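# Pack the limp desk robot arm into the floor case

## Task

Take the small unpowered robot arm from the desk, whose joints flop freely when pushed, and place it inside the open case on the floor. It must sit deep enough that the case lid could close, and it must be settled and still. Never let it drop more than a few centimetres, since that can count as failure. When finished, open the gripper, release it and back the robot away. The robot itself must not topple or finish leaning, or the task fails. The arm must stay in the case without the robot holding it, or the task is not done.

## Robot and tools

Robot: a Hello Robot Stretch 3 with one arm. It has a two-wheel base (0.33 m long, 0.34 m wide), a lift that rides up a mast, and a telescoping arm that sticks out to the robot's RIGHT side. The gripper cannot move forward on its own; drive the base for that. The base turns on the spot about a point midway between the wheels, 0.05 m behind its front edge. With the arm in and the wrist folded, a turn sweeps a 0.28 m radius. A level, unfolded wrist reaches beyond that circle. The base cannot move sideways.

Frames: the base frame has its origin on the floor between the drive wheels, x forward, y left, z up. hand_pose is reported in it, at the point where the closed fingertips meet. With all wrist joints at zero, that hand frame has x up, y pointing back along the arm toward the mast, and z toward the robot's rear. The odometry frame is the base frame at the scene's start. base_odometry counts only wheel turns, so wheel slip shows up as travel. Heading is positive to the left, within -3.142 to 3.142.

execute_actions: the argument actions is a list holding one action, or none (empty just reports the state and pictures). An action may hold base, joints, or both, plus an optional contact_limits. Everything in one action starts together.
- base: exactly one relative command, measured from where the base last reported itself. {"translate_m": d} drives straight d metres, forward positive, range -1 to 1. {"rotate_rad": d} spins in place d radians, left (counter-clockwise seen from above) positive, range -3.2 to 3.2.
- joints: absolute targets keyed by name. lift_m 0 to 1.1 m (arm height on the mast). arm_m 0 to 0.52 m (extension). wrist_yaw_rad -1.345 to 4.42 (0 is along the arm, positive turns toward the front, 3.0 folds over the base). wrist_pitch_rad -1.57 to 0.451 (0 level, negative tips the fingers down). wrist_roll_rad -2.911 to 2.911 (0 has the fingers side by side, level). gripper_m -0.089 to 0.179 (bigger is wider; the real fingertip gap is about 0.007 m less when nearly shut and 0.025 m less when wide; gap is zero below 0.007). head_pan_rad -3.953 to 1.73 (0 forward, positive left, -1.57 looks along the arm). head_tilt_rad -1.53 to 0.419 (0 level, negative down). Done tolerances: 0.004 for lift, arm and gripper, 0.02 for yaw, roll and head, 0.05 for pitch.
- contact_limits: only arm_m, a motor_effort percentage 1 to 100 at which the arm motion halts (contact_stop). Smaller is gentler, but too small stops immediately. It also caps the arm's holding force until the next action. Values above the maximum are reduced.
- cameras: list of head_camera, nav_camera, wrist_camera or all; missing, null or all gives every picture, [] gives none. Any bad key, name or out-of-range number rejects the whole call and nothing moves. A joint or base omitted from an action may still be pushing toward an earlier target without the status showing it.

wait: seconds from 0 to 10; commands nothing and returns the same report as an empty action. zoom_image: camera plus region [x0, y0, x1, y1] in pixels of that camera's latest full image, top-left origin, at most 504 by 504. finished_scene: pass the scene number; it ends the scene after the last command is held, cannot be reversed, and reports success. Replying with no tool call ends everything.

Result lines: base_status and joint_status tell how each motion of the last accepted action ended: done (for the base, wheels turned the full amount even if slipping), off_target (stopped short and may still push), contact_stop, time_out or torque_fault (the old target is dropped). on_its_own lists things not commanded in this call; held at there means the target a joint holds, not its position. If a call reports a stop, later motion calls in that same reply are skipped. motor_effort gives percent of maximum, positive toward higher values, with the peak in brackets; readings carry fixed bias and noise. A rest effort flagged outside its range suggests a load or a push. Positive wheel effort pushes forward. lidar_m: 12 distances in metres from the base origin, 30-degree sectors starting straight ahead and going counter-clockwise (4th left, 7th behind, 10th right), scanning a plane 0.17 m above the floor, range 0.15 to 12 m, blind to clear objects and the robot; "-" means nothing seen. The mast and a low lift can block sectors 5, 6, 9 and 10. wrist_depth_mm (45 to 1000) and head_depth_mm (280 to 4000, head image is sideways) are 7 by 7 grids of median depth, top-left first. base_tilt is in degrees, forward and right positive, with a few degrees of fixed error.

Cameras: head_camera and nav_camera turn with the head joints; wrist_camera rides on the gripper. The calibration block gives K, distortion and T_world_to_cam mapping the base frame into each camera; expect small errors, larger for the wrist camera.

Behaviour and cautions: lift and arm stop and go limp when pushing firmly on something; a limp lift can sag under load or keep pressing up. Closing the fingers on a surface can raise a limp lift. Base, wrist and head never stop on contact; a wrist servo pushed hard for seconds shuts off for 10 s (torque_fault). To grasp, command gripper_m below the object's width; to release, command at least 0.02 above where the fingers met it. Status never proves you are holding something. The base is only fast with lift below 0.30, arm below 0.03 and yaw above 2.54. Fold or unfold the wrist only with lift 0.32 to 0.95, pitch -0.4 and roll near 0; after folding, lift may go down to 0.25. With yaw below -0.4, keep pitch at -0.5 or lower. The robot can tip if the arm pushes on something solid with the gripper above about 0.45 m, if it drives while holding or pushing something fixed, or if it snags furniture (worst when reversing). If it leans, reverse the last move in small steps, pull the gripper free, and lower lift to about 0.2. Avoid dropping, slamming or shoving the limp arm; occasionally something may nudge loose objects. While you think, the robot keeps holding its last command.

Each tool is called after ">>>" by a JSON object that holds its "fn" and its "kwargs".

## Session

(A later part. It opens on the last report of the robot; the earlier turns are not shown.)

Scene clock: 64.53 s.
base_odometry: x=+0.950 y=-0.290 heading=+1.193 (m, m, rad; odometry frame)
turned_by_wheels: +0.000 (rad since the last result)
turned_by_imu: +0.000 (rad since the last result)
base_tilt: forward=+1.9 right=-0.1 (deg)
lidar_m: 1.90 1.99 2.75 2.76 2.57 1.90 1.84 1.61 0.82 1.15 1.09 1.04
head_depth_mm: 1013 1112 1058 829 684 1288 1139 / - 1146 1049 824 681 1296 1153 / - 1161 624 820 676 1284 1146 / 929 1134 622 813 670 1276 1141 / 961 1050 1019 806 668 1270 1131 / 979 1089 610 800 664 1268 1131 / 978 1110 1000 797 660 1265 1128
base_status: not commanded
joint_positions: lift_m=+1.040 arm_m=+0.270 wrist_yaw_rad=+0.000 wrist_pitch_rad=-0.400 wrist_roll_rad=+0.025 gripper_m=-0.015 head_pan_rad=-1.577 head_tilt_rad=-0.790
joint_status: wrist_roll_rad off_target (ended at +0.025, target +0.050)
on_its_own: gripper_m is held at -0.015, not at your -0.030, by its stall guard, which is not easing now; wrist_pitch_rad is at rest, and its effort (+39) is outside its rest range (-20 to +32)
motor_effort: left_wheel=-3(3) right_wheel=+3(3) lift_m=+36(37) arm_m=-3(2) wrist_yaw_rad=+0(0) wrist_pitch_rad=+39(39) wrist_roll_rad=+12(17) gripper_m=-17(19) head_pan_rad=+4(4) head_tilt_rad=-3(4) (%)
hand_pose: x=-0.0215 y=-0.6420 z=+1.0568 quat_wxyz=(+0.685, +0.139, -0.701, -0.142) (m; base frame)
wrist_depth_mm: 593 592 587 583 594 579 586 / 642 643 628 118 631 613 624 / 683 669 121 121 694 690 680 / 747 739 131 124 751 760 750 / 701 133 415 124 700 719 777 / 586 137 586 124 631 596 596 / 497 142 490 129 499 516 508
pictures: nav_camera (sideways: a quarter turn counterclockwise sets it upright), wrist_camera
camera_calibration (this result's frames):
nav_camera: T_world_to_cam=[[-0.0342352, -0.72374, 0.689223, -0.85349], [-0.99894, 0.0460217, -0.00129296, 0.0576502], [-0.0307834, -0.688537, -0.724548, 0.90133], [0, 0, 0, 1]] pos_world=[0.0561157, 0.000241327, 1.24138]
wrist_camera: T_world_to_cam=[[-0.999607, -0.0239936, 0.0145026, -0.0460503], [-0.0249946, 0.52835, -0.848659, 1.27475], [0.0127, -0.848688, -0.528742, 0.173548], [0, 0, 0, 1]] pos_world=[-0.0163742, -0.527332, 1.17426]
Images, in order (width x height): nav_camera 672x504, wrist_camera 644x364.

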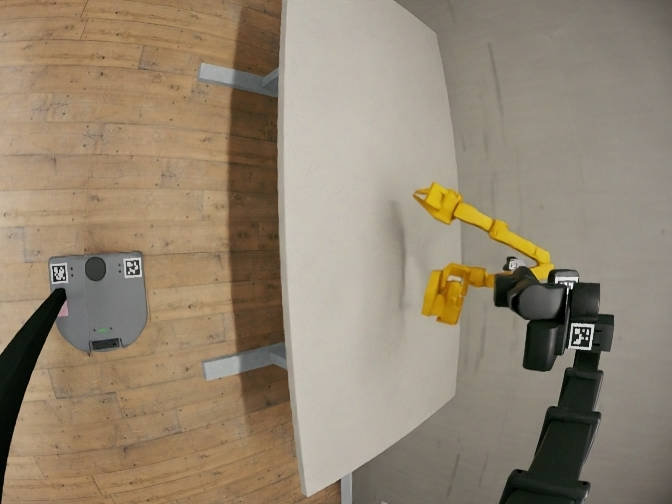

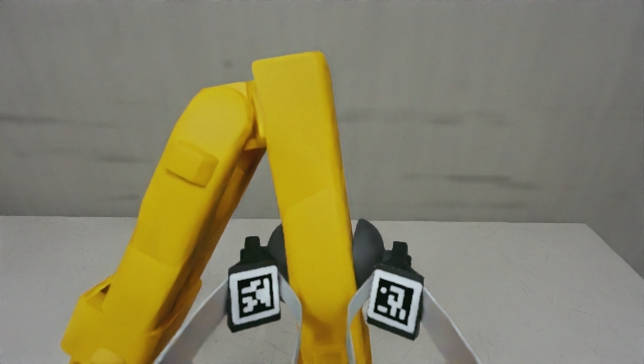

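>>> {"fn": "execute_actions", "kwargs": {"actions": [{"joints":{"lift_m":1.0,"wrist_roll_rad":0.0,"wrist_pitch_rad":-1.52,"arm_m":0.5}}], "cameras": ["head_camera"]}}

>>> {"fn": "execute_actions", "kwargs": {"actions": [{"joints":{"lift_m":0.93,"arm_m":0.52}}], "cameras": ["wrist_camera"]}}

>>> {"fn": "execute_actions", "kwargs": {"actions": [{"joints":{"lift_m":0.875}}], "cameras": ["head_camera","wrist_camera"]}}

Scene clock: 72.53 s.
base_odometry: x=+0.950 y=-0.290 heading=+1.193 (m, m, rad; odometry frame)
turned_by_wheels: +0.000 (rad since the last result)
turned_by_imu: +0.001 (rad since the last result)
base_tilt: forward=+2.0 right=+0.0 (deg)
lidar_m: 1.89 1.99 2.76 2.75 2.57 1.90 1.84 1.61 0.81 1.15 1.09 1.04
head_depth_mm: - - 1018 831 683 1287 1138 / - 1116 1046 825 679 1289 1150 / - 1112 1037 775 676 1286 1149 / - - 697 701 671 1278 1138 / 979 1109 942 760 667 1281 1133 / 978 1113 1009 754 665 1271 1129 / 978 1113 997 797 660 1266 1127
base_status: not commanded
joint_positions: lift_m=+1.000 arm_m=+0.500 wrist_yaw_rad=+0.000 wrist_pitch_rad=-1.505 wrist_roll_rad=-0.003 gripper_m=-0.015 head_pan_rad=-1.577 head_tilt_rad=-0.790
joint_status: all done
on_its_own: gripper_m is held at -0.015, not at your -0.030, by its stall guard, which is not easing now
motor_effort: left_wheel=-3(4) right_wheel=+3(5) lift_m=+37(37) arm_m=+3(2) wrist_yaw_rad=+0(1) wrist_pitch_rad=-9(36) wrist_roll_rad=+1(10) gripper_m=-19(19) head_pan_rad=+3(4) head_tilt_rad=-3(4) (%)
hand_pose: x=-0.0216 y=-0.6375 z=+0.8814 quat_wxyz=(+0.517, +0.484, -0.515, -0.483) (m; base frame)
wrist_depth_mm: 313 312 311 313 310 309 312 / 316 317 107 100 316 315 314 / 319 322 95 87 321 321 318 / 320 324 101 98 321 323 320 / 326 324 132 111 325 326 324 / 335 190 168 123 326 330 328 / 334 244 334 159 224 336 330
pictures: head_camera (sideways: a quarter turn clockwise sets it upright)
camera_calibration (this result's frames):
head_camera: T_world_to_cam=[[-0.0354811, 0.682345, -0.730169, 0.969696], [0.999265, 0.0136203, -0.0358291, 0.0461204], [-0.0145027, -0.730904, -0.682327, 0.841481], [0, 0, 0, 1]] pos_world=[0.000523055, -0.0472531, 1.28386]
Images, in order (width x height): head_camera 896x504.

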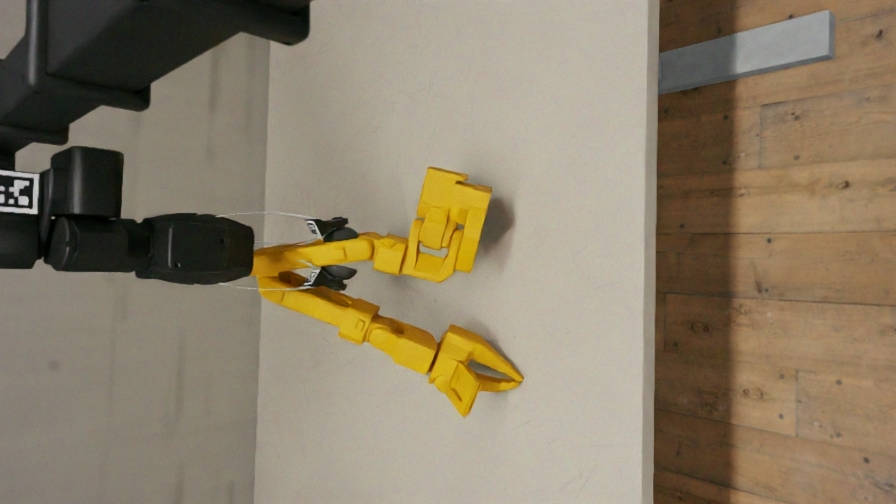

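Scene clock: 74.00 s.
base_odometry: x=+0.950 y=-0.290 heading=+1.193 (m, m, rad; odometry frame)
turned_by_wheels: +0.000 (rad since the last result)
turned_by_imu: +0.000 (rad since the last result)
base_tilt: forward=+1.9 right=-0.1 (deg)
lidar_m: 1.89 2.00 2.77 2.76 2.56 1.90 1.83 1.61 0.81 1.15 1.09 1.04
head_depth_mm: 978 1069 - - 668 1293 1139 / 960 - 1007 823 680 1286 1158 / 944 1156 1037 797 675 1285 1142 / 962 - 943 713 673 1288 1142 / 978 1115 1021 741 670 1275 1138 / 978 1111 1010 800 664 1267 1132 / 981 1116 1001 794 659 1261 1129
base_status: not commanded
joint_positions: lift_m=+0.930 arm_m=+0.520 wrist_yaw_rad=+0.000 wrist_pitch_rad=-1.514 wrist_roll_rad=-0.001 gripper_m=-0.015 head_pan_rad=-1.577 head_tilt_rad=-0.790
joint_status: all done
on_its_own: gripper_m is held at -0.015, not at your -0.030, by its stall guard, which is not easing now
motor_effort: left_wheel=-2(3) right_wheel=+3(3) lift_m=+31(35) arm_m=+2(2) wrist_yaw_rad=+0(1) wrist_pitch_rad=-3(9) wrist_roll_rad=+0(1) gripper_m=-16(19) head_pan_rad=+4(4) head_tilt_rad=-4(4) (%)
hand_pose: x=-0.0216 y=-0.6551 z=+0.8117 quat_wxyz=(+0.514, +0.486, -0.513, -0.486) (m; base frame)
wrist_depth_mm: 246 243 245 243 243 242 243 / 248 248 115 111 246 247 244 / 250 247 114 116 251 248 251 / 253 252 123 120 254 250 253 / 256 255 162 123 254 257 257 / 260 146 146 127 257 257 261 / 261 151 264 135 261 262 261
pictures: wrist_camera
camera_calibration (this result's frames):
wrist_camera: T_world_to_cam=[[-0.998705, -0.0491126, -0.0133018, -0.0367748], [-0.0502034, 0.993671, 0.100483, 0.607572], [0.0082826, 0.10102, -0.99485, 1.03324], [0, 0, 0, 1]] pos_world=[-0.0147829, -0.709911, 0.966375]
Images, in order (width x height): wrist_camera 644x364.

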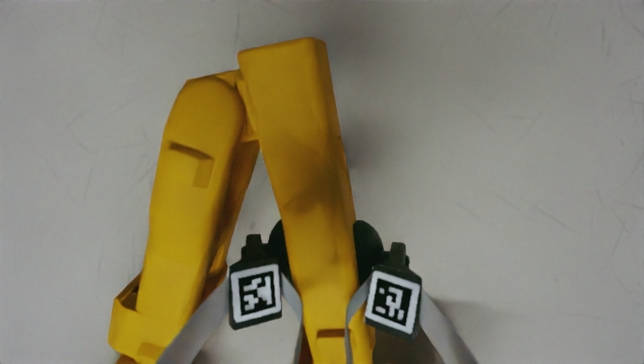

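Scene clock: 75.43 s.
base_odometry: x=+0.950 y=-0.290 heading=+1.193 (m, m, rad; odometry frame)
turned_by_wheels: +0.000 (rad since the last result)
turned_by_imu: +0.000 (rad since the last result)
base_tilt: forward=+1.8 right=-0.1 (deg)
lidar_m: 1.89 2.00 2.76 2.74 2.56 1.89 1.84 1.61 0.81 1.15 1.09 1.04
head_depth_mm: 981 1111 1075 - - 1259 1135 / 978 1091 - 823 672 1288 1151 / 977 - 1037 796 675 1290 1144 / 977 - 956 730 671 1284 1140 / 978 1110 1021 763 668 1276 1139 / 979 1113 1006 799 661 1268 1132 / 978 1113 998 796 661 1257 1128
base_status: not commanded
joint_positions: lift_m=+0.875 arm_m=+0.520 wrist_yaw_rad=+0.003 wrist_pitch_rad=-1.519 wrist_roll_rad=-0.005 gripper_m=-0.015 head_pan_rad=-1.577 head_tilt_rad=-0.790
joint_status: all done
on_its_own: gripper_m is held at -0.015, not at your -0.030, by its stall guard, which is not easing now
motor_effort: left_wheel=-4(4) right_wheel=+6(6) lift_m=+23(33) arm_m=+2(2) wrist_yaw_rad=-2(2) wrist_pitch_rad=-1(3) wrist_roll_rad=+3(3) gripper_m=-17(17) head_pan_rad=+4(4) head_tilt_rad=-3(4) (%)
hand_pose: x=-0.0217 y=-0.6540 z=+0.7570 quat_wxyz=(+0.515, +0.489, -0.510, -0.485) (m; base frame)
wrist_depth_mm: 191 192 190 190 192 191 190 / 195 194 144 137 192 192 193 / 197 195 136 137 195 195 194 / 200 198 141 135 198 198 197 / 202 201 160 130 200 200 200 / 203 145 163 129 201 203 204 / 207 145 208 129 205 206 205
pictures: head_camera (sideways: a quarter turn clockwise sets it upright), wrist_camera
camera_calibration (this result's frames):
head_camera: T_world_to_cam=[[-0.0354811, 0.682345, -0.730169, 0.969696], [0.999265, 0.0136203, -0.0358291, 0.0461204], [-0.0145027, -0.730904, -0.682326, 0.841481], [0, 0, 0, 1]] pos_world=[0.000523055, -0.0472531, 1.28386]
wrist_camera: T_world_to_cam=[[-0.99834, -0.0560455, -0.0132982, -0.0420067], [-0.0571333, 0.992851, 0.104798, 0.60801], [0.00732966, 0.105384, -0.994405, 0.981206], [0, 0, 0, 1]] pos_world=[-0.0143912, -0.709421, 0.911439]
Images, in order (width x height): head_camera 896x504, wrist_camera 644x364.

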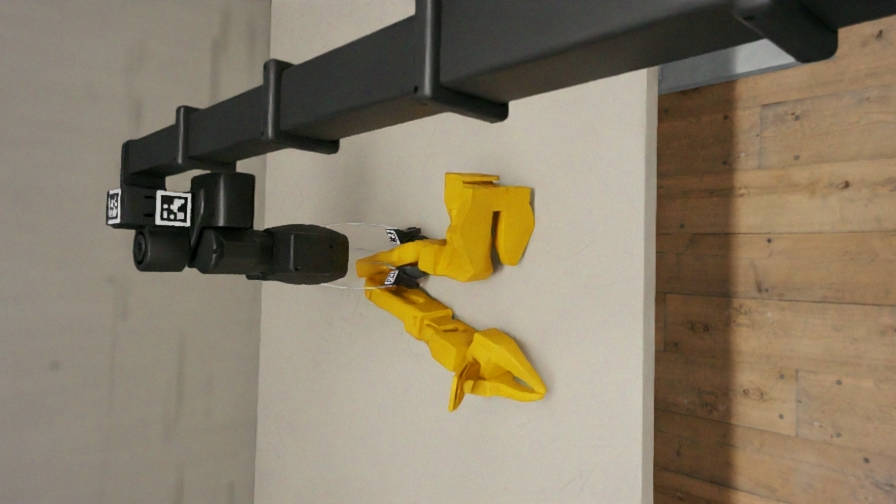

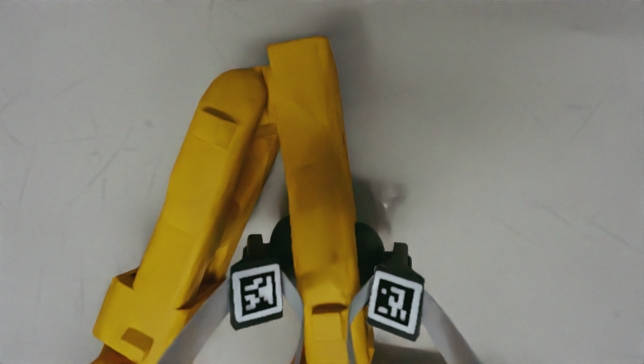

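>>> {"fn": "execute_actions", "kwargs": {"actions": [{"joints":{"gripper_m":0.045}}], "cameras": []}}

>>> {"fn": "execute_actions", "kwargs": {"actions": [{"joints":{"lift_m":0.935}}], "cameras": []}}

>>> {"fn": "execute_actions", "kwargs": {"actions": [{"base":{"translate_m":0.04},"joints":{"gripper_m":0.17,"arm_m":0.5}}], "cameras": ["wrist_camera"]}}

>>> {"fn": "execute_actions", "kwargs": {"actions": [{"joints":{"lift_m":0.862}}], "cameras": ["wrist_camera"]}}

>>> {"fn": "execute_actions", "kwargs": {"actions": [{"joints":{"gripper_m":0.01}}], "cameras": ["wrist_camera","head_camera"]}}

Scene clock: 82.83 s.
base_odometry: x=+0.950 y=-0.290 heading=+1.193 (m, m, rad; odometry frame)
turned_by_wheels: +0.000 (rad since the last result)
turned_by_imu: +0.001 (rad since the last result)
base_tilt: forward=+1.9 right=-0.1 (deg)
lidar_m: 1.89 1.99 2.77 2.75 2.57 1.90 1.84 1.61 0.82 1.15 1.09 1.04
head_depth_mm: 978 1116 1076 - - 1260 1135 / 977 1086 - 823 671 1290 1152 / 980 - 1036 796 675 1290 1151 / 977 - 956 723 672 1288 1143 / 978 1112 1016 767 668 1270 1136 / 978 1108 1010 801 663 1272 1130 / 978 1114 1004 796 659 1263 1127
base_status: not commanded
joint_positions: lift_m=+0.875 arm_m=+0.520 wrist_yaw_rad=+0.002 wrist_pitch_rad=-1.522 wrist_roll_rad=-0.005 gripper_m=+0.045 head_pan_rad=-1.577 head_tilt_rad=-0.790
joint_status: all done
motor_effort: left_wheel=-3(4) right_wheel=+4(6) lift_m=+30(30) arm_m=+2(2) wrist_yaw_rad=-1(3) wrist_pitch_rad=+1(2) wrist_roll_rad=+2(2) gripper_m=+1(79) head_pan_rad=+4(4) head_tilt_rad=-4(4) (%)
hand_pose: x=-0.0217 y=-0.6531 z=+0.7568 quat_wxyz=(+0.514, +0.489, -0.510, -0.486) (m; base frame)
wrist_depth_mm: 190 191 190 189 191 190 189 / 193 194 141 136 193 191 192 / 196 195 135 134 194 194 193 / 199 198 144 134 197 195 195 / 201 199 152 128 199 199 198 / 203 146 - 127 - 202 202 / 206 147 206 128 205 206 205
pictures: none
No camera images: the call's "cameras" was empty. Leave "cameras" out to get every camera's image.

Scene clock: 84.20 s.
base_odometry: x=+0.950 y=-0.290 heading=+1.193 (m, m, rad; odometry frame)
turned_by_wheels: +0.000 (rad since the last result)
turned_by_imu: +0.000 (rad since the last result)
base_tilt: forward=+2.1 right=-0.1 (deg)
lidar_m: 1.89 2.00 2.76 2.75 2.57 1.90 1.84 1.61 0.82 1.15 1.09 1.04
head_depth_mm: 981 1070 - - 669 1287 1142 / 959 - 1009 822 681 1293 1152 / 945 1160 1040 796 676 1291 1144 / 948 - 991 733 672 1283 1138 / 975 1113 1019 770 668 1274 1135 / 977 1116 1010 799 663 1268 1135 / 977 1110 999 795 661 1267 1129
base_status: not commanded
joint_positions: lift_m=+0.935 arm_m=+0.520 wrist_yaw_rad=+0.002 wrist_pitch_rad=-1.521 wrist_roll_rad=-0.005 gripper_m=+0.045 head_pan_rad=-1.577 head_tilt_rad=-0.790
joint_status: all done
motor_effort: left_wheel=-3(3) right_wheel=+4(5) lift_m=+41(42) arm_m=+2(2) wrist_yaw_rad=-2(1) wrist_pitch_rad=+1(1) wrist_roll_rad=+3(3) gripper_m=+1(1) head_pan_rad=+4(3) head_tilt_rad=-4(4) (%)
hand_pose: x=-0.0217 y=-0.6533 z=+0.8164 quat_wxyz=(+0.514, +0.489, -0.510, -0.486) (m; base frame)
wrist_depth_mm: 248 247 249 247 249 247 245 / 253 252 248 251 251 249 248 / 256 256 242 203 254 253 252 / 259 259 207 235 254 258 257 / 264 261 205 231 259 260 259 / 266 263 - 189 - 263 263 / 269 269 265 196 268 268 265
pictures: none
No camera images: the call's "cameras" was empty. Leave "cameras" out to get every camera's image.

Scene clock: 85.93 s.
base_odometry: x=+0.965 y=-0.253 heading=+1.193 (m, m, rad; odometry frame)
turned_by_wheels: +0.000 (rad since the last result)
turned_by_imu: +0.000 (rad since the last result)
base_tilt: forward=+2.1 right=-0.1 (deg)
lidar_m: 1.85 1.96 2.70 2.75 2.62 1.94 1.88 1.61 0.83 1.15 1.03 1.01
head_depth_mm: 976 1072 - - 668 1282 1148 / 962 - 1010 822 681 1293 1154 / 946 1157 1042 716 676 1287 1148 / 962 - 990 767 671 1274 1143 / 976 1113 1040 753 667 1275 1139 / 978 1112 1009 803 664 1269 1135 / 979 1114 1000 795 662 1267 1127
base_status: done
joint_positions: lift_m=+0.935 arm_m=+0.500 wrist_yaw_rad=+0.002 wrist_pitch_rad=-1.521 wrist_roll_rad=-0.005 gripper_m=+0.170 head_pan_rad=-1.577 head_tilt_rad=-0.790
joint_status: all done
motor_effort: left_wheel=-3(4) right_wheel=+3(9) lift_m=+41(41) arm_m=-2(1) wrist_yaw_rad=-1(1) wrist_pitch_rad=+0(1) wrist_roll_rad=+3(3) gripper_m=+1(83) head_pan_rad=+4(3) head_tilt_rad=-3(4) (%)
hand_pose: x=-0.0216 y=-0.6340 z=+0.8164 quat_wxyz=(+0.514, +0.489, -0.510, -0.486) (m; base frame)
wrist_depth_mm: 250 249 250 249 249 249 248 / 251 252 248 198 250 250 249 / 256 255 253 198 253 255 255 / 257 258 256 256 189 258 257 / 262 262 210 261 260 257 257 / - 264 215 264 197 263 263 / 269 269 202 269 206 267 -
pictures: wrist_camera
camera_calibration (this result's frames):
wrist_camera: T_world_to_cam=[[-0.998417, -0.0546215, -0.0134283, -0.0390745], [-0.0557491, 0.992672, 0.107207, 0.579865], [0.00747408, 0.107786, -0.994146, 1.03946], [0, 0, 0, 1]] pos_world=[-0.0144546, -0.68979, 0.970683]
Images, in order (width x height): wrist_camera 644x364.

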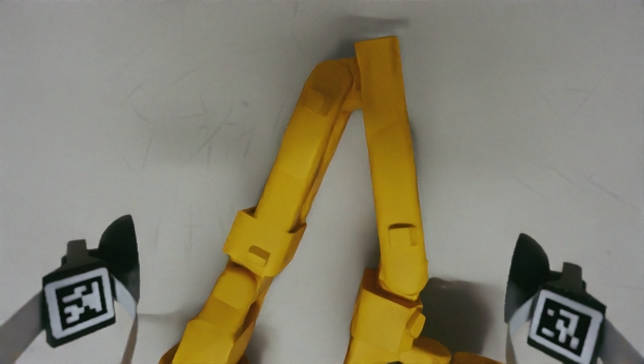

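Scene clock: 87.43 s.
base_odometry: x=+0.965 y=-0.253 heading=+1.193 (m, m, rad; odometry frame)
turned_by_wheels: +0.000 (rad since the last result)
turned_by_imu: +0.000 (rad since the last result)
base_tilt: forward=+2.0 right=+0.0 (deg)
lidar_m: 1.85 1.96 2.71 2.74 2.64 1.93 1.88 1.61 0.84 1.15 1.03 1.01
head_depth_mm: 979 1114 1059 - - - 1128 / 980 1091 - 810 664 1292 1153 / 981 - 1032 703 676 1286 1149 / 978 1072 960 765 672 1281 1139 / 977 1114 1020 750 665 1276 1142 / 979 1111 1009 805 665 1271 1136 / 979 1116 999 795 661 1264 1131
base_status: not commanded
joint_positions: lift_m=+0.862 arm_m=+0.500 wrist_yaw_rad=+0.002 wrist_pitch_rad=-1.521 wrist_roll_rad=-0.005 gripper_m=+0.170 head_pan_rad=-1.577 head_tilt_rad=-0.790
joint_status: all done
motor_effort: left_wheel=-3(3) right_wheel=+3(3) lift_m=+30(33) arm_m=-3(3) wrist_yaw_rad=-1(1) wrist_pitch_rad=+0(0) wrist_roll_rad=+3(2) gripper_m=+1(1) head_pan_rad=+4(3) head_tilt_rad=-4(4) (%)
hand_pose: x=-0.0216 y=-0.6340 z=+0.7438 quat_wxyz=(+0.514, +0.489, -0.510, -0.486) (m; base frame)
wrist_depth_mm: 178 178 177 125 120 176 177 / 180 180 181 120 119 178 179 / 183 183 182 122 119 182 181 / 185 184 184 159 116 183 183 / 187 187 130 186 115 185 186 / - 189 132 190 117 112 187 / 194 191 136 191 130 113 -
pictures: wrist_camera
camera_calibration (this result's frames):
wrist_camera: T_world_to_cam=[[-0.998417, -0.0546215, -0.0134282, -0.0400495], [-0.0557491, 0.992673, 0.107205, 0.58765], [0.00747407, 0.107784, -0.994146, 0.96728], [0, 0, 0, 1]] pos_world=[-0.0144546, -0.689788, 0.898081]
Images, in order (width x height): wrist_camera 644x364.

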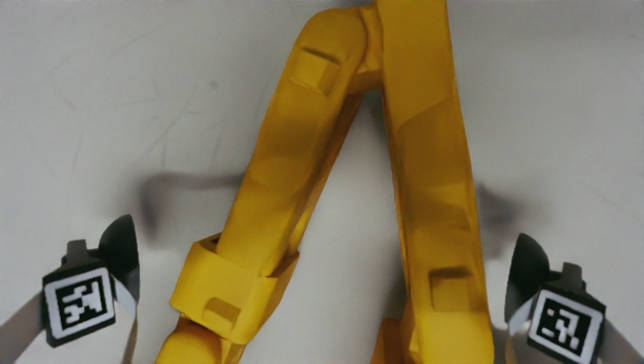

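Scene clock: 89.53 s.
base_odometry: x=+0.965 y=-0.253 heading=+1.193 (m, m, rad; odometry frame)
turned_by_wheels: +0.000 (rad since the last result)
turned_by_imu: +0.000 (rad since the last result)
base_tilt: forward=+1.9 right=-0.1 (deg)
lidar_m: 1.85 1.96 2.70 2.74 2.63 1.94 1.88 1.61 0.84 1.15 1.03 1.01
head_depth_mm: 978 1113 1062 - - - 1128 / 979 1094 - 813 664 1294 1149 / 976 - 1033 799 677 1291 1148 / 974 1072 943 730 672 1279 1142 / 980 1115 1019 795 665 1276 1134 / 980 1112 1012 801 664 1271 1128 / 983 1112 1002 793 662 1265 1133
base_status: not commanded
joint_positions: lift_m=+0.862 arm_m=+0.500 wrist_yaw_rad=+0.000 wrist_pitch_rad=-1.524 wrist_roll_rad=-0.003 gripper_m=+0.011 head_pan_rad=-1.577 head_tilt_rad=-0.790
joint_status: all done
motor_effort: left_wheel=-2(5) right_wheel=+3(8) lift_m=+31(32) arm_m=-2(2) wrist_yaw_rad=+1(2) wrist_pitch_rad=+2(4) wrist_roll_rad=+1(2) gripper_m=-24(99) head_pan_rad=+4(3) head_tilt_rad=-4(4) (%)
hand_pose: x=-0.0216 y=-0.6332 z=+0.7438 quat_wxyz=(+0.512, +0.489, -0.510, -0.488) (m; base frame)
wrist_depth_mm: 178 178 177 121 118 176 176 / 181 179 180 120 118 178 178 / 183 182 182 121 117 180 182 / 187 185 184 125 183 184 183 / 188 187 186 126 114 188 187 / 190 191 130 126 113 188 188 / 194 193 191 122 191 192 190
pictures: head_camera (sideways: a quarter turn clockwise sets it upright), wrist_camera
camera_calibration (this result's frames):
head_camera: T_world_to_cam=[[-0.0354812, 0.682345, -0.730169, 0.969696], [0.999265, 0.0136204, -0.0358291, 0.0461204], [-0.0145026, -0.730904, -0.682327, 0.841481], [0, 0, 0, 1]] pos_world=[0.000523061, -0.0472531, 1.28386]
wrist_camera: T_world_to_cam=[[-0.998645, -0.0502015, -0.0137054, -0.0369868], [-0.0514082, 0.992589, 0.110111, 0.58474], [0.00807613, 0.110666, -0.993825, 0.968775], [0, 0, 0, 1]] pos_world=[-0.0147002, -0.689474, 0.897899]
Images, in order (width x height): head_camera 896x504, wrist_camera 644x364.

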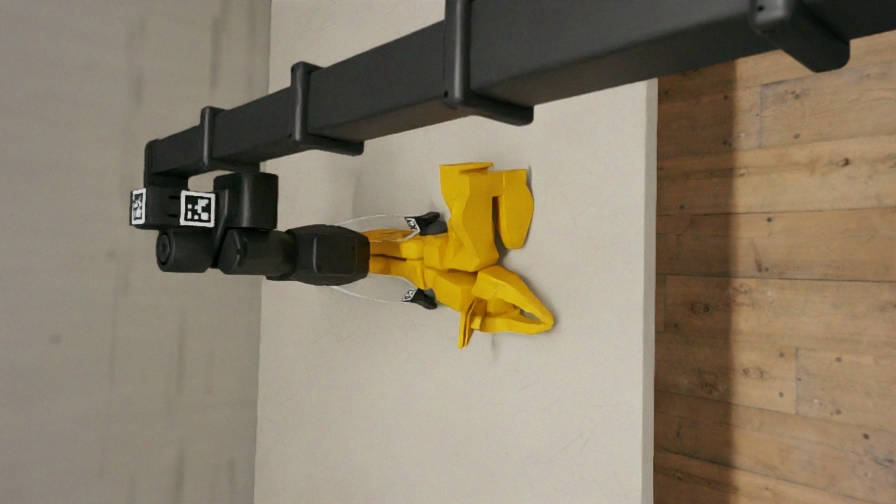

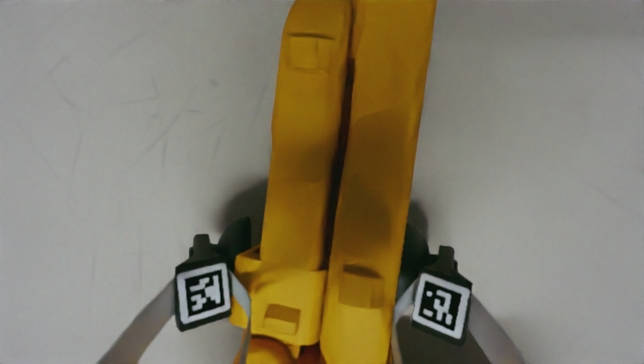

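>>> {"fn": "execute_actions", "kwargs": {"actions": [{"joints":{"lift_m":1.05}}], "cameras": ["wrist_camera","head_camera"]}}

>>> {"fn": "execute_actions", "kwargs": {"actions": [{"base":{"rotate_rad":1.52},"joints":{"arm_m":0.25,"lift_m":1.07,"head_pan_rad":-0.2,"head_tilt_rad":-0.7}}], "cameras": ["wrist_camera"]}}

>>> {"fn": "execute_actions", "kwargs": {"actions": [{"base":{"translate_m":0.45}}], "cameras": ["wrist_camera"]}}

>>> {"fn": "execute_actions", "kwargs": {"actions": [{"base":{"translate_m":0.9},"joints":{"lift_m":0.52,"head_tilt_rad":-0.85}}], "cameras": ["wrist_camera","head_camera"]}}

Scene clock: 99.40 s.
base_odometry: x=+0.965 y=-0.253 heading=+1.193 (m, m, rad; odometry frame)
turned_by_wheels: +0.000 (rad since the last result)
turned_by_imu: +0.001 (rad since the last result)
base_tilt: forward=+2.0 right=+0.0 (deg)
lidar_m: 1.85 1.96 2.70 2.75 2.63 1.93 1.87 1.62 0.84 1.15 1.03 1.01
head_depth_mm: 992 1113 1057 832 683 1272 1147 / 979 1113 1044 825 680 1296 1148 / 997 1113 1034 774 675 1290 1145 / - 651 646 767 672 1280 1136 / 978 1114 1014 782 669 1272 1135 / 977 1115 1010 800 665 1266 1127 / 977 1115 998 794 662 1263 1128
base_status: not commanded
joint_positions: lift_m=+1.050 arm_m=+0.500 wrist_yaw_rad=+0.000 wrist_pitch_rad=-1.511 wrist_roll_rad=-0.003 gripper_m=+0.023 head_pan_rad=-1.577 head_tilt_rad=-0.790
joint_status: all done
on_its_own: gripper_m is held at +0.022, not at your +0.010, by its stall guard, which is not easing now
motor_effort: left_wheel=-3(3) right_wheel=+3(4) lift_m=+47(50) arm_m=-2(2) wrist_yaw_rad=+0(0) wrist_pitch_rad=-5(5) wrist_roll_rad=+1(1) gripper_m=-20(20) head_pan_rad=+4(4) head_tilt_rad=-4(4) (%)
hand_pose: x=-0.0216 y=-0.6365 z=+0.9311 quat_wxyz=(+0.515, +0.486, -0.514, -0.485) (m; base frame)
wrist_depth_mm: 362 361 62 62 59 355 366 / 366 365 65 67 67 363 365 / 371 365 68 75 75 370 363 / 377 373 85 86 85 368 369 / 375 381 113 98 96 377 372 / 384 383 134 120 106 378 382 / 385 388 306 158 184 179 385
pictures: head_camera (sideways: a quarter turn clockwise sets it upright), wrist_camera
camera_calibration (this result's frames):
head_camera: T_world_to_cam=[[-0.035481, 0.682345, -0.730169, 0.969696], [0.999265, 0.0136202, -0.0358291, 0.0461204], [-0.0145027, -0.730904, -0.682327, 0.841481], [0, 0, 0, 1]] pos_world=[0.00052305, -0.0472531, 1.28386]
wrist_camera: T_world_to_cam=[[-0.99864, -0.0504677, -0.0130549, -0.0353625], [-0.051501, 0.993924, 0.0972725, 0.580218], [0.00806645, 0.0978126, -0.995172, 1.14835], [0, 0, 0, 1]] pos_world=[-0.0146958, -0.690801, 1.08591]
Images, in order (width x height): head_camera 896x504, wrist_camera 644x364.

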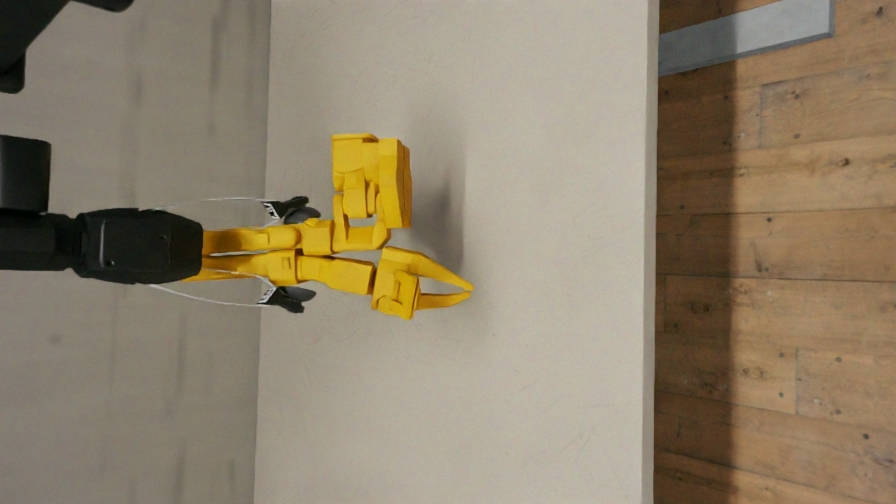

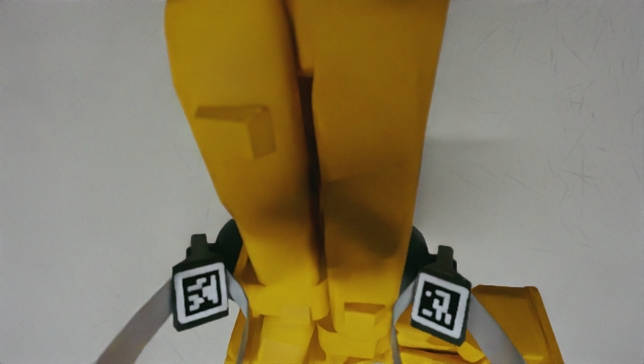

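Scene clock: 102.77 s.
base_odometry: x=+0.965 y=-0.253 heading=+2.713 (m, m, rad; odometry frame)
turned_by_wheels: +1.520 (rad since the last result)
turned_by_imu: +1.527 (rad since the last result)
base_tilt: forward=+2.1 right=+0.1 (deg)
lidar_m: 2.75 2.76 1.96 1.88 1.69 0.83 1.15 1.18 1.01 1.85 1.93 2.57
head_depth_mm: 3010 3141 2825 2111 1682 1389 1190 / 3373 3661 2819 2080 1669 1385 1188 / 3270 3599 2754 2070 1657 1376 1177 / 3199 3520 2748 2050 1640 1366 1176 / 3100 3299 2658 2041 1640 1365 1172 / 3059 3313 2683 2022 1619 1355 1167 / 2998 3265 2651 2013 1610 1340 1159
base_status: done
joint_positions: lift_m=+1.070 arm_m=+0.250 wrist_yaw_rad=+0.000 wrist_pitch_rad=-1.510 wrist_roll_rad=-0.003 gripper_m=+0.023 head_pan_rad=-0.207 head_tilt_rad=-0.705
joint_status: all done
on_its_own: gripper_m is held at +0.022, not at your +0.010, by its stall guard, which is not easing now
motor_effort: left_wheel=-3(6) right_wheel=+4(12) lift_m=+47(49) arm_m=-2(5) wrist_yaw_rad=+0(0) wrist_pitch_rad=-6(6) wrist_roll_rad=+1(1) gripper_m=-20(20) head_pan_rad=+3(54) head_tilt_rad=+0(6) (%)
hand_pose: x=-0.0216 y=-0.3869 z=+0.9511 quat_wxyz=(+0.516, +0.485, -0.514, -0.484) (m; base frame)
wrist_depth_mm: - - 62 61 59 - 402 / - - 65 67 67 - 404 / - - 68 75 75 - 404 / - - 85 86 85 - 407 / - - 111 98 96 - 409 / - - 134 120 106 - 411 / - - - 160 185 180 403
pictures: wrist_camera
camera_calibration (this result's frames):
wrist_camera: T_world_to_cam=[[-0.998632, -0.0506454, -0.0129925, -0.0226318], [-0.051662, 0.994034, 0.0960628, 0.331338], [0.00804984, 0.0966026, -0.99529, 1.14348], [0, 0, 0, 1]] pos_world=[-0.0146881, -0.44097, 1.10597]
Images, in order (width x height): wrist_camera 644x364.

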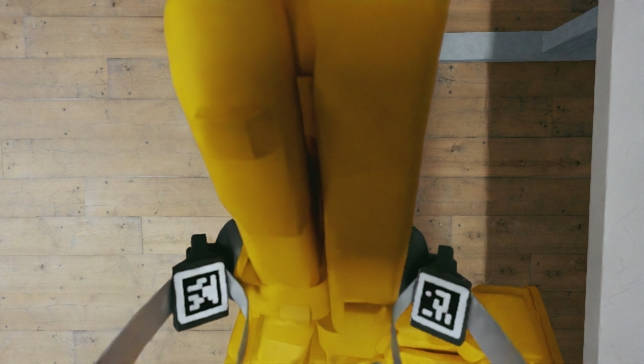

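Scene clock: 108.37 s.
base_odometry: x=+0.556 y=-0.066 heading=+2.712 (m, m, rad; odometry frame)
turned_by_wheels: +0.000 (rad since the last result)
turned_by_imu: -0.001 (rad since the last result)
base_tilt: forward=+1.9 right=+0.0 (deg)
lidar_m: 2.30 2.80 1.98 1.89 1.94 1.24 1.60 1.35 1.93 1.84 1.91 2.54
head_depth_mm: 2898 3073 2819 2109 1678 1385 1194 / 2965 3352 2785 2085 1667 1385 1186 / 2856 3266 2757 2072 1658 1382 1182 / 2794 3132 2615 2053 1641 1367 1179 / 2741 3027 2481 2049 1622 1366 1175 / 2661 2980 2534 2020 1623 1355 1163 / 2585 2877 2653 1989 1613 1356 1164
base_status: done
joint_positions: lift_m=+1.070 arm_m=+0.250 wrist_yaw_rad=+0.000 wrist_pitch_rad=-1.510 wrist_roll_rad=-0.003 gripper_m=+0.023 head_pan_rad=-0.207 head_tilt_rad=-0.704
joint_status: not commanded
on_its_own: gripper_m is held at +0.022, not at your +0.010, by its stall guard, which is not easing now
motor_effort: left_wheel=-3(3) right_wheel=+4(8) lift_m=+47(47) arm_m=-2(3) wrist_yaw_rad=+0(0) wrist_pitch_rad=-6(6) wrist_roll_rad=+1(1) gripper_m=-20(20) head_pan_rad=+3(4) head_tilt_rad=+1(1) (%)
hand_pose: x=-0.0216 y=-0.3869 z=+0.9511 quat_wxyz=(+0.516, +0.485, -0.514, -0.484) (m; base frame)
wrist_depth_mm: - - 61 62 59 - - / - - 65 67 67 - - / - - 68 75 75 - - / - - 85 86 85 - - / - - 113 98 95 - - / - - 133 121 107 - - / - - - 160 186 180 -
pictures: wrist_camera
camera_calibration (this result's frames):
wrist_camera: T_world_to_cam=[[-0.998632, -0.0506463, -0.0129925, -0.0226322], [-0.0516629, 0.994034, 0.0960628, 0.331338], [0.00804974, 0.0966026, -0.99529, 1.14348], [0, 0, 0, 1]] pos_world=[-0.014688, -0.44097, 1.10597]
Images, in order (width x height): wrist_camera 644x364.

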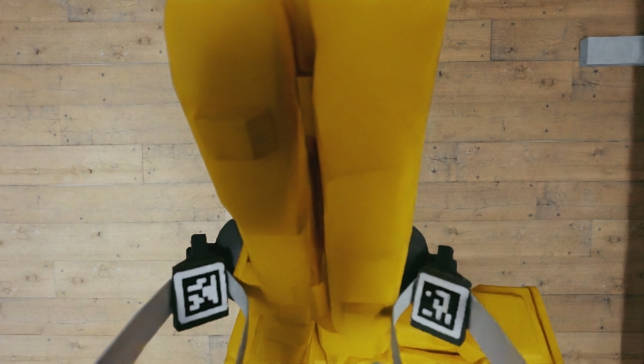

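Scene clock: 118.37 s.
base_odometry: x=-0.263 y=+0.309 heading=+2.712 (m, m, rad; odometry frame)
turned_by_wheels: +0.000 (rad since the last result)
turned_by_imu: -0.003 (rad since the last result)
base_tilt: forward=+2.0 right=-0.2 (deg)
lidar_m: 1.48 2.31 2.02 1.93 1.98 2.62 2.11 2.15 1.92 1.82 1.88 1.43
head_depth_mm: 2230 2570 2242 1802 1513 1300 1142 / 2163 2500 2223 1781 1505 1295 1140 / 2101 2437 2131 1772 1490 1287 1130 / 2040 2353 1768 1678 1479 1281 1126 / 1997 2298 1759 1671 1477 1267 1126 / 1949 2227 2147 1696 1468 1266 1117 / 1909 2153 2114 1737 1462 1256 1112
base_status: done
joint_positions: lift_m=+0.520 arm_m=+0.250 wrist_yaw_rad=+0.000 wrist_pitch_rad=-1.510 wrist_roll_rad=-0.003 gripper_m=+0.023 head_pan_rad=-0.207 head_tilt_rad=-0.839
joint_status: all done
on_its_own: gripper_m is held at +0.022, not at your +0.010, by its stall guard, which is not easing now
motor_effort: left_wheel=-3(3) right_wheel=+3(7) lift_m=+36(39) arm_m=-3(3) wrist_yaw_rad=+0(0) wrist_pitch_rad=-6(6) wrist_roll_rad=+1(1) gripper_m=-20(20) head_pan_rad=+4(3) head_tilt_rad=-5(13) (%)
hand_pose: x=-0.0216 y=-0.3868 z=+0.4015 quat_wxyz=(+0.516, +0.485, -0.514, -0.484) (m; base frame)
wrist_depth_mm: 537 544 62 62 59 546 549 / 557 552 65 67 67 560 560 / 566 559 68 75 75 567 564 / 569 559 85 86 85 574 562 / 579 577 112 98 96 563 570 / 580 586 133 121 107 589 583 / 589 590 402 159 184 179 580
pictures: head_camera (sideways: a quarter turn clockwise sets it upright), wrist_camera
camera_calibration (this result's frames):
head_camera: T_world_to_cam=[[-0.709773, 0.108584, -0.696012, 0.929295], [0.184419, 0.98223, -0.0348287, 0.0497864], [0.679862, -0.153078, -0.717185, 0.882583], [0, 0, 0, 1]] pos_world=[0.0503714, -0.0147038, 1.28151]
wrist_camera: T_world_to_cam=[[-0.998632, -0.0506459, -0.0129926, -0.0297724], [-0.0516625, 0.994034, 0.0960637, 0.384128], [0.00804981, 0.0966036, -0.99529, 0.596453], [0, 0, 0, 1]] pos_world=[-0.0146881, -0.440963, 0.556357]
Images, in order (width x height): head_camera 896x504, wrist_camera 644x364.

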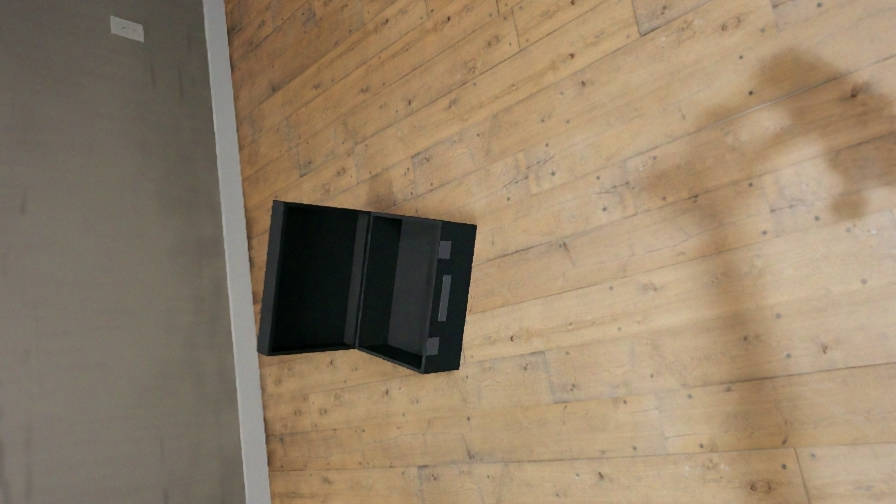

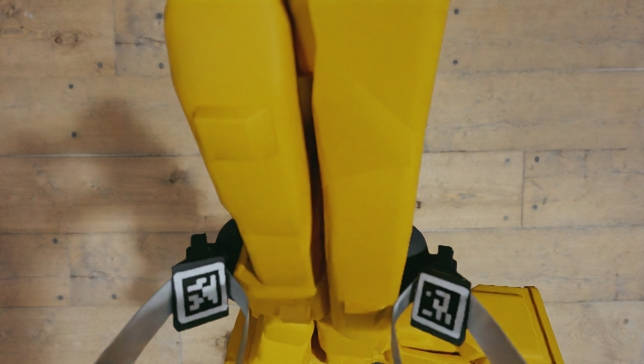

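>>> {"fn": "execute_actions", "kwargs": {"actions": [{"base":{"translate_m":0.75},"joints":{"wrist_roll_rad":-0.8,"arm_m":0.2}}], "cameras": []}}

>>> {"fn": "execute_actions", "kwargs": {"actions": [{"base":{"rotate_rad":1.265},"joints":{"head_pan_rad":-1.57,"head_tilt_rad":-1.05,"wrist_roll_rad":-1.57}}], "cameras": ["head_camera"]}}

>>> {"fn": "execute_actions", "kwargs": {"actions": [{"base":{"translate_m":0.025},"joints":{"arm_m":0.44,"lift_m":0.46}}], "cameras": ["head_camera","wrist_camera"]}}

Scene clock: 133.57 s.
base_odometry: x=-0.945 y=+0.621 heading=+2.712 (m, m, rad; odometry frame)
turned_by_wheels: +0.000 (rad since the last result)
turned_by_imu: -0.002 (rad since the last result)
base_tilt: forward=+2.0 right=-0.2 (deg)
lidar_m: 0.75 1.55 2.05 1.96 2.01 2.68 2.83 2.64 1.88 1.79 1.84 0.76
head_depth_mm: 1475 1718 2032 1795 1506 1301 1144 / 1429 1660 1982 1788 1299 1265 1136 / 1394 1612 1907 1763 1291 1260 1132 / 1357 1563 1833 1762 1312 1256 1127 / 1323 1513 1780 1753 1406 1247 1120 / 1289 1467 1731 1749 1463 1267 1117 / 1263 1424 1666 1725 1455 1262 1112
base_status: done
joint_positions: lift_m=+0.520 arm_m=+0.200 wrist_yaw_rad=+0.000 wrist_pitch_rad=-1.512 wrist_roll_rad=-0.793 gripper_m=+0.023 head_pan_rad=-0.207 head_tilt_rad=-0.839
joint_status: all done
on_its_own: gripper_m is held at +0.022, not at your +0.010, by its stall guard, which is not easing now
motor_effort: left_wheel=-2(4) right_wheel=+3(8) lift_m=+36(36) arm_m=-3(1) wrist_yaw_rad=+0(0) wrist_pitch_rad=-4(6) wrist_roll_rad=-4(5) gripper_m=-20(20) head_pan_rad=+3(3) head_tilt_rad=-4(3) (%)
hand_pose: x=-0.0215 y=-0.3363 z=+0.4015 quat_wxyz=(+0.673, +0.635, -0.275, -0.260) (m; base frame)
wrist_depth_mm: 514 526 61 61 59 555 558 / 535 533 65 67 66 564 561 / 545 543 68 75 75 562 573 / 547 566 85 85 85 582 598 / 546 554 109 98 335 595 597 / 561 581 132 121 107 593 601 / 569 - 178 160 186 180 622
pictures: none
No camera images: the call's "cameras" was empty. Leave "cameras" out to get every camera's image.

Scene clock: 136.53 s.
base_odometry: x=-0.945 y=+0.621 heading=-2.306 (m, m, rad; odometry frame)
turned_by_wheels: +1.265 (rad since the last result)
turned_by_imu: +1.271 (rad since the last result)
base_tilt: forward=+2.0 right=-0.1 (deg)
lidar_m: 1.97 1.96 2.17 2.85 3.23 2.19 1.80 1.79 0.76 0.75 1.50 1.66
head_depth_mm: 1724 1999 1757 1537 1355 1218 1106 / 1650 1937 1748 1518 1347 1220 1116 / 1579 1880 1736 1290 - 1190 - / 1513 1831 1722 1322 883 1208 - / 1469 1747 1701 1368 1289 1194 1089 / 1412 1667 1696 1481 1323 1197 1085 / 1368 1594 1686 1475 1313 1186 1083
base_status: done
joint_positions: lift_m=+0.520 arm_m=+0.200 wrist_yaw_rad=+0.000 wrist_pitch_rad=-1.514 wrist_roll_rad=-1.563 gripper_m=+0.023 head_pan_rad=-1.563 head_tilt_rad=-1.037
joint_status: all done
on_its_own: gripper_m is held at +0.022, not at your +0.010, by its stall guard, which is not easing now
motor_effort: left_wheel=-3(6) right_wheel=+3(7) lift_m=+36(37) arm_m=-2(3) wrist_yaw_rad=+0(0) wrist_pitch_rad=-3(4) wrist_roll_rad=-3(5) gripper_m=-20(20) head_pan_rad=-5(55) head_tilt_rad=-5(15) (%)
hand_pose: x=-0.0214 y=-0.3358 z=+0.4015 quat_wxyz=(+0.727, +0.687, -0.002, -0.003) (m; base frame)
wrist_depth_mm: 504 522 61 61 59 548 545 / 529 517 64 67 66 541 458 / - - 67 75 75 553 474 / - - 83 85 84 568 469 / - - 108 98 328 571 464 / - - 132 121 107 560 474 / - 602 220 159 185 179 482
pictures: head_camera (sideways: a quarter turn clockwise sets it upright)
camera_calibration (this result's frames):
head_camera: T_world_to_cam=[[-0.0461152, 0.839355, -0.541625, 0.724092], [0.998919, 0.0355512, -0.0299566, 0.0384666], [-0.00588875, -0.542421, -0.840086, 1.04657], [0, 0, 0, 1]] pos_world=[0.00112962, -0.0414566, 1.27255]
Images, in order (width x height): head_camera 896x504.

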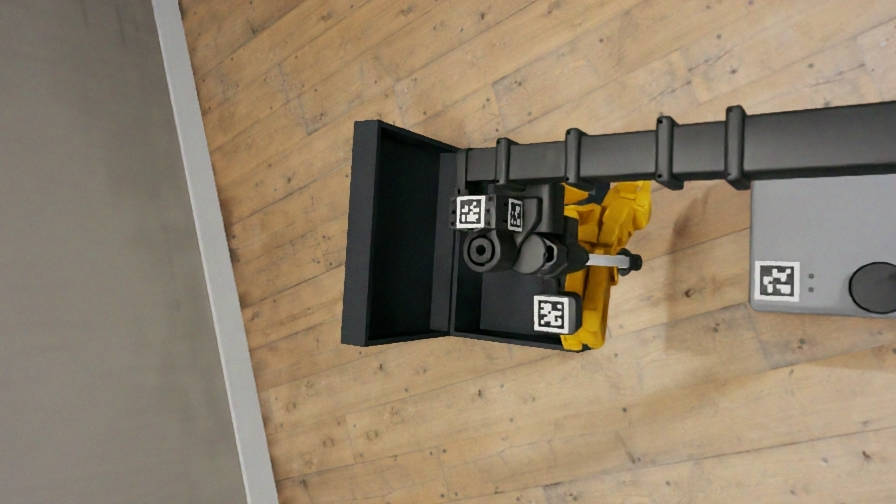

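Scene clock: 139.53 s.
base_odometry: x=-0.961 y=+0.603 heading=-2.306 (m, m, rad; odometry frame)
turned_by_wheels: +0.000 (rad since the last result)
turned_by_imu: +0.000 (rad since the last result)
base_tilt: forward=+2.0 right=-0.1 (deg)
lidar_m: 1.95 1.94 2.14 2.86 3.24 2.22 1.82 1.81 0.77 0.74 1.50 1.65
head_depth_mm: 1715 1981 1752 1530 1349 1219 1107 / 1645 1945 1748 1493 1324 1216 1116 / 1564 1878 1768 1256 1313 1205 - / 1507 1808 1762 1092 1305 1206 - / 1451 1735 1706 1419 1298 1197 1089 / 1408 1660 1696 1487 1322 1190 1085 / 1355 1588 1688 1481 1316 1187 1079
base_status: done
joint_positions: lift_m=+0.460 arm_m=+0.440 wrist_yaw_rad=+0.000 wrist_pitch_rad=-1.516 wrist_roll_rad=-1.564 gripper_m=+0.023 head_pan_rad=-1.563 head_tilt_rad=-1.037
joint_status: all done
on_its_own: gripper_m is held at +0.022, not at your +0.010, by its stall guard, which is not easing now
motor_effort: left_wheel=-2(4) right_wheel=+3(9) lift_m=+37(37) arm_m=+3(1) wrist_yaw_rad=+0(0) wrist_pitch_rad=-2(3) wrist_roll_rad=-3(3) gripper_m=-20(20) head_pan_rad=-5(5) head_tilt_rad=-5(4) (%)
hand_pose: x=-0.0214 y=-0.5746 z=+0.3415 quat_wxyz=(+0.726, +0.688, -0.002, -0.003) (m; base frame)
wrist_depth_mm: 455 456 61 60 58 487 228 / 462 469 64 66 66 352 257 / 476 479 67 74 75 351 255 / 479 493 84 85 84 368 254 / 495 497 110 98 238 359 253 / 504 515 133 120 107 303 250 / 524 528 222 160 187 180 248
pictures: head_camera (sideways: a quarter turn clockwise sets it upright), wrist_camera
camera_calibration (this result's frames):
head_camera: T_world_to_cam=[[-0.0459781, 0.839368, -0.541616, 0.72408], [0.998925, 0.0353884, -0.0299563, 0.0384662], [-0.0059774, -0.542411, -0.840092, 1.04658], [0, 0, 0, 1]] pos_world=[0.00112285, -0.0414554, 1.27255]
wrist_camera: T_world_to_cam=[[0.0396702, -0.998534, 0.0368251, -0.579263], [-0.986799, -0.0333596, 0.158474, -0.0550915], [-0.157014, -0.0426257, -0.986676, 0.46846], [0, 0, 0, 1]] pos_world=[0.0421697, -0.560284, 0.49228]
Images, in order (width x height): head_camera 896x504, wrist_camera 644x364.

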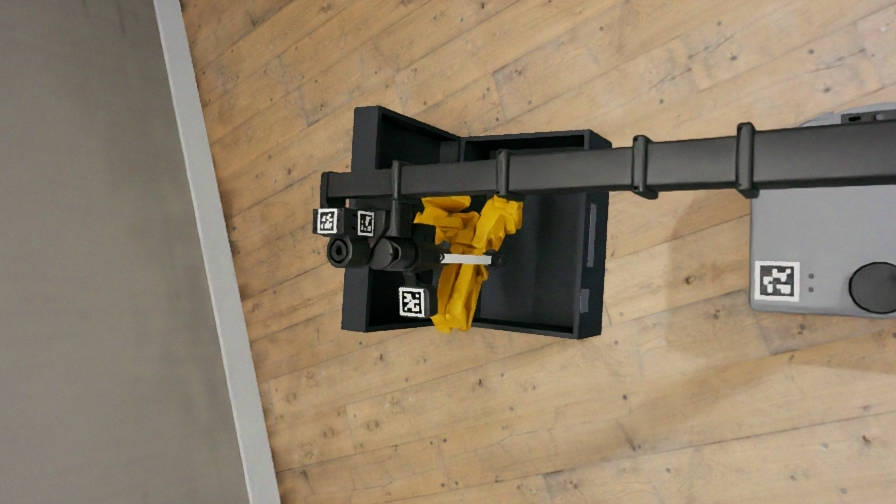

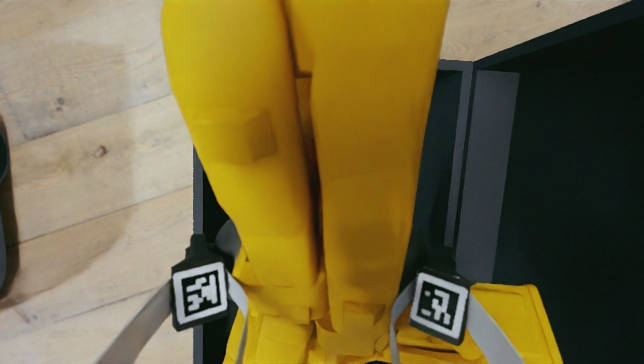

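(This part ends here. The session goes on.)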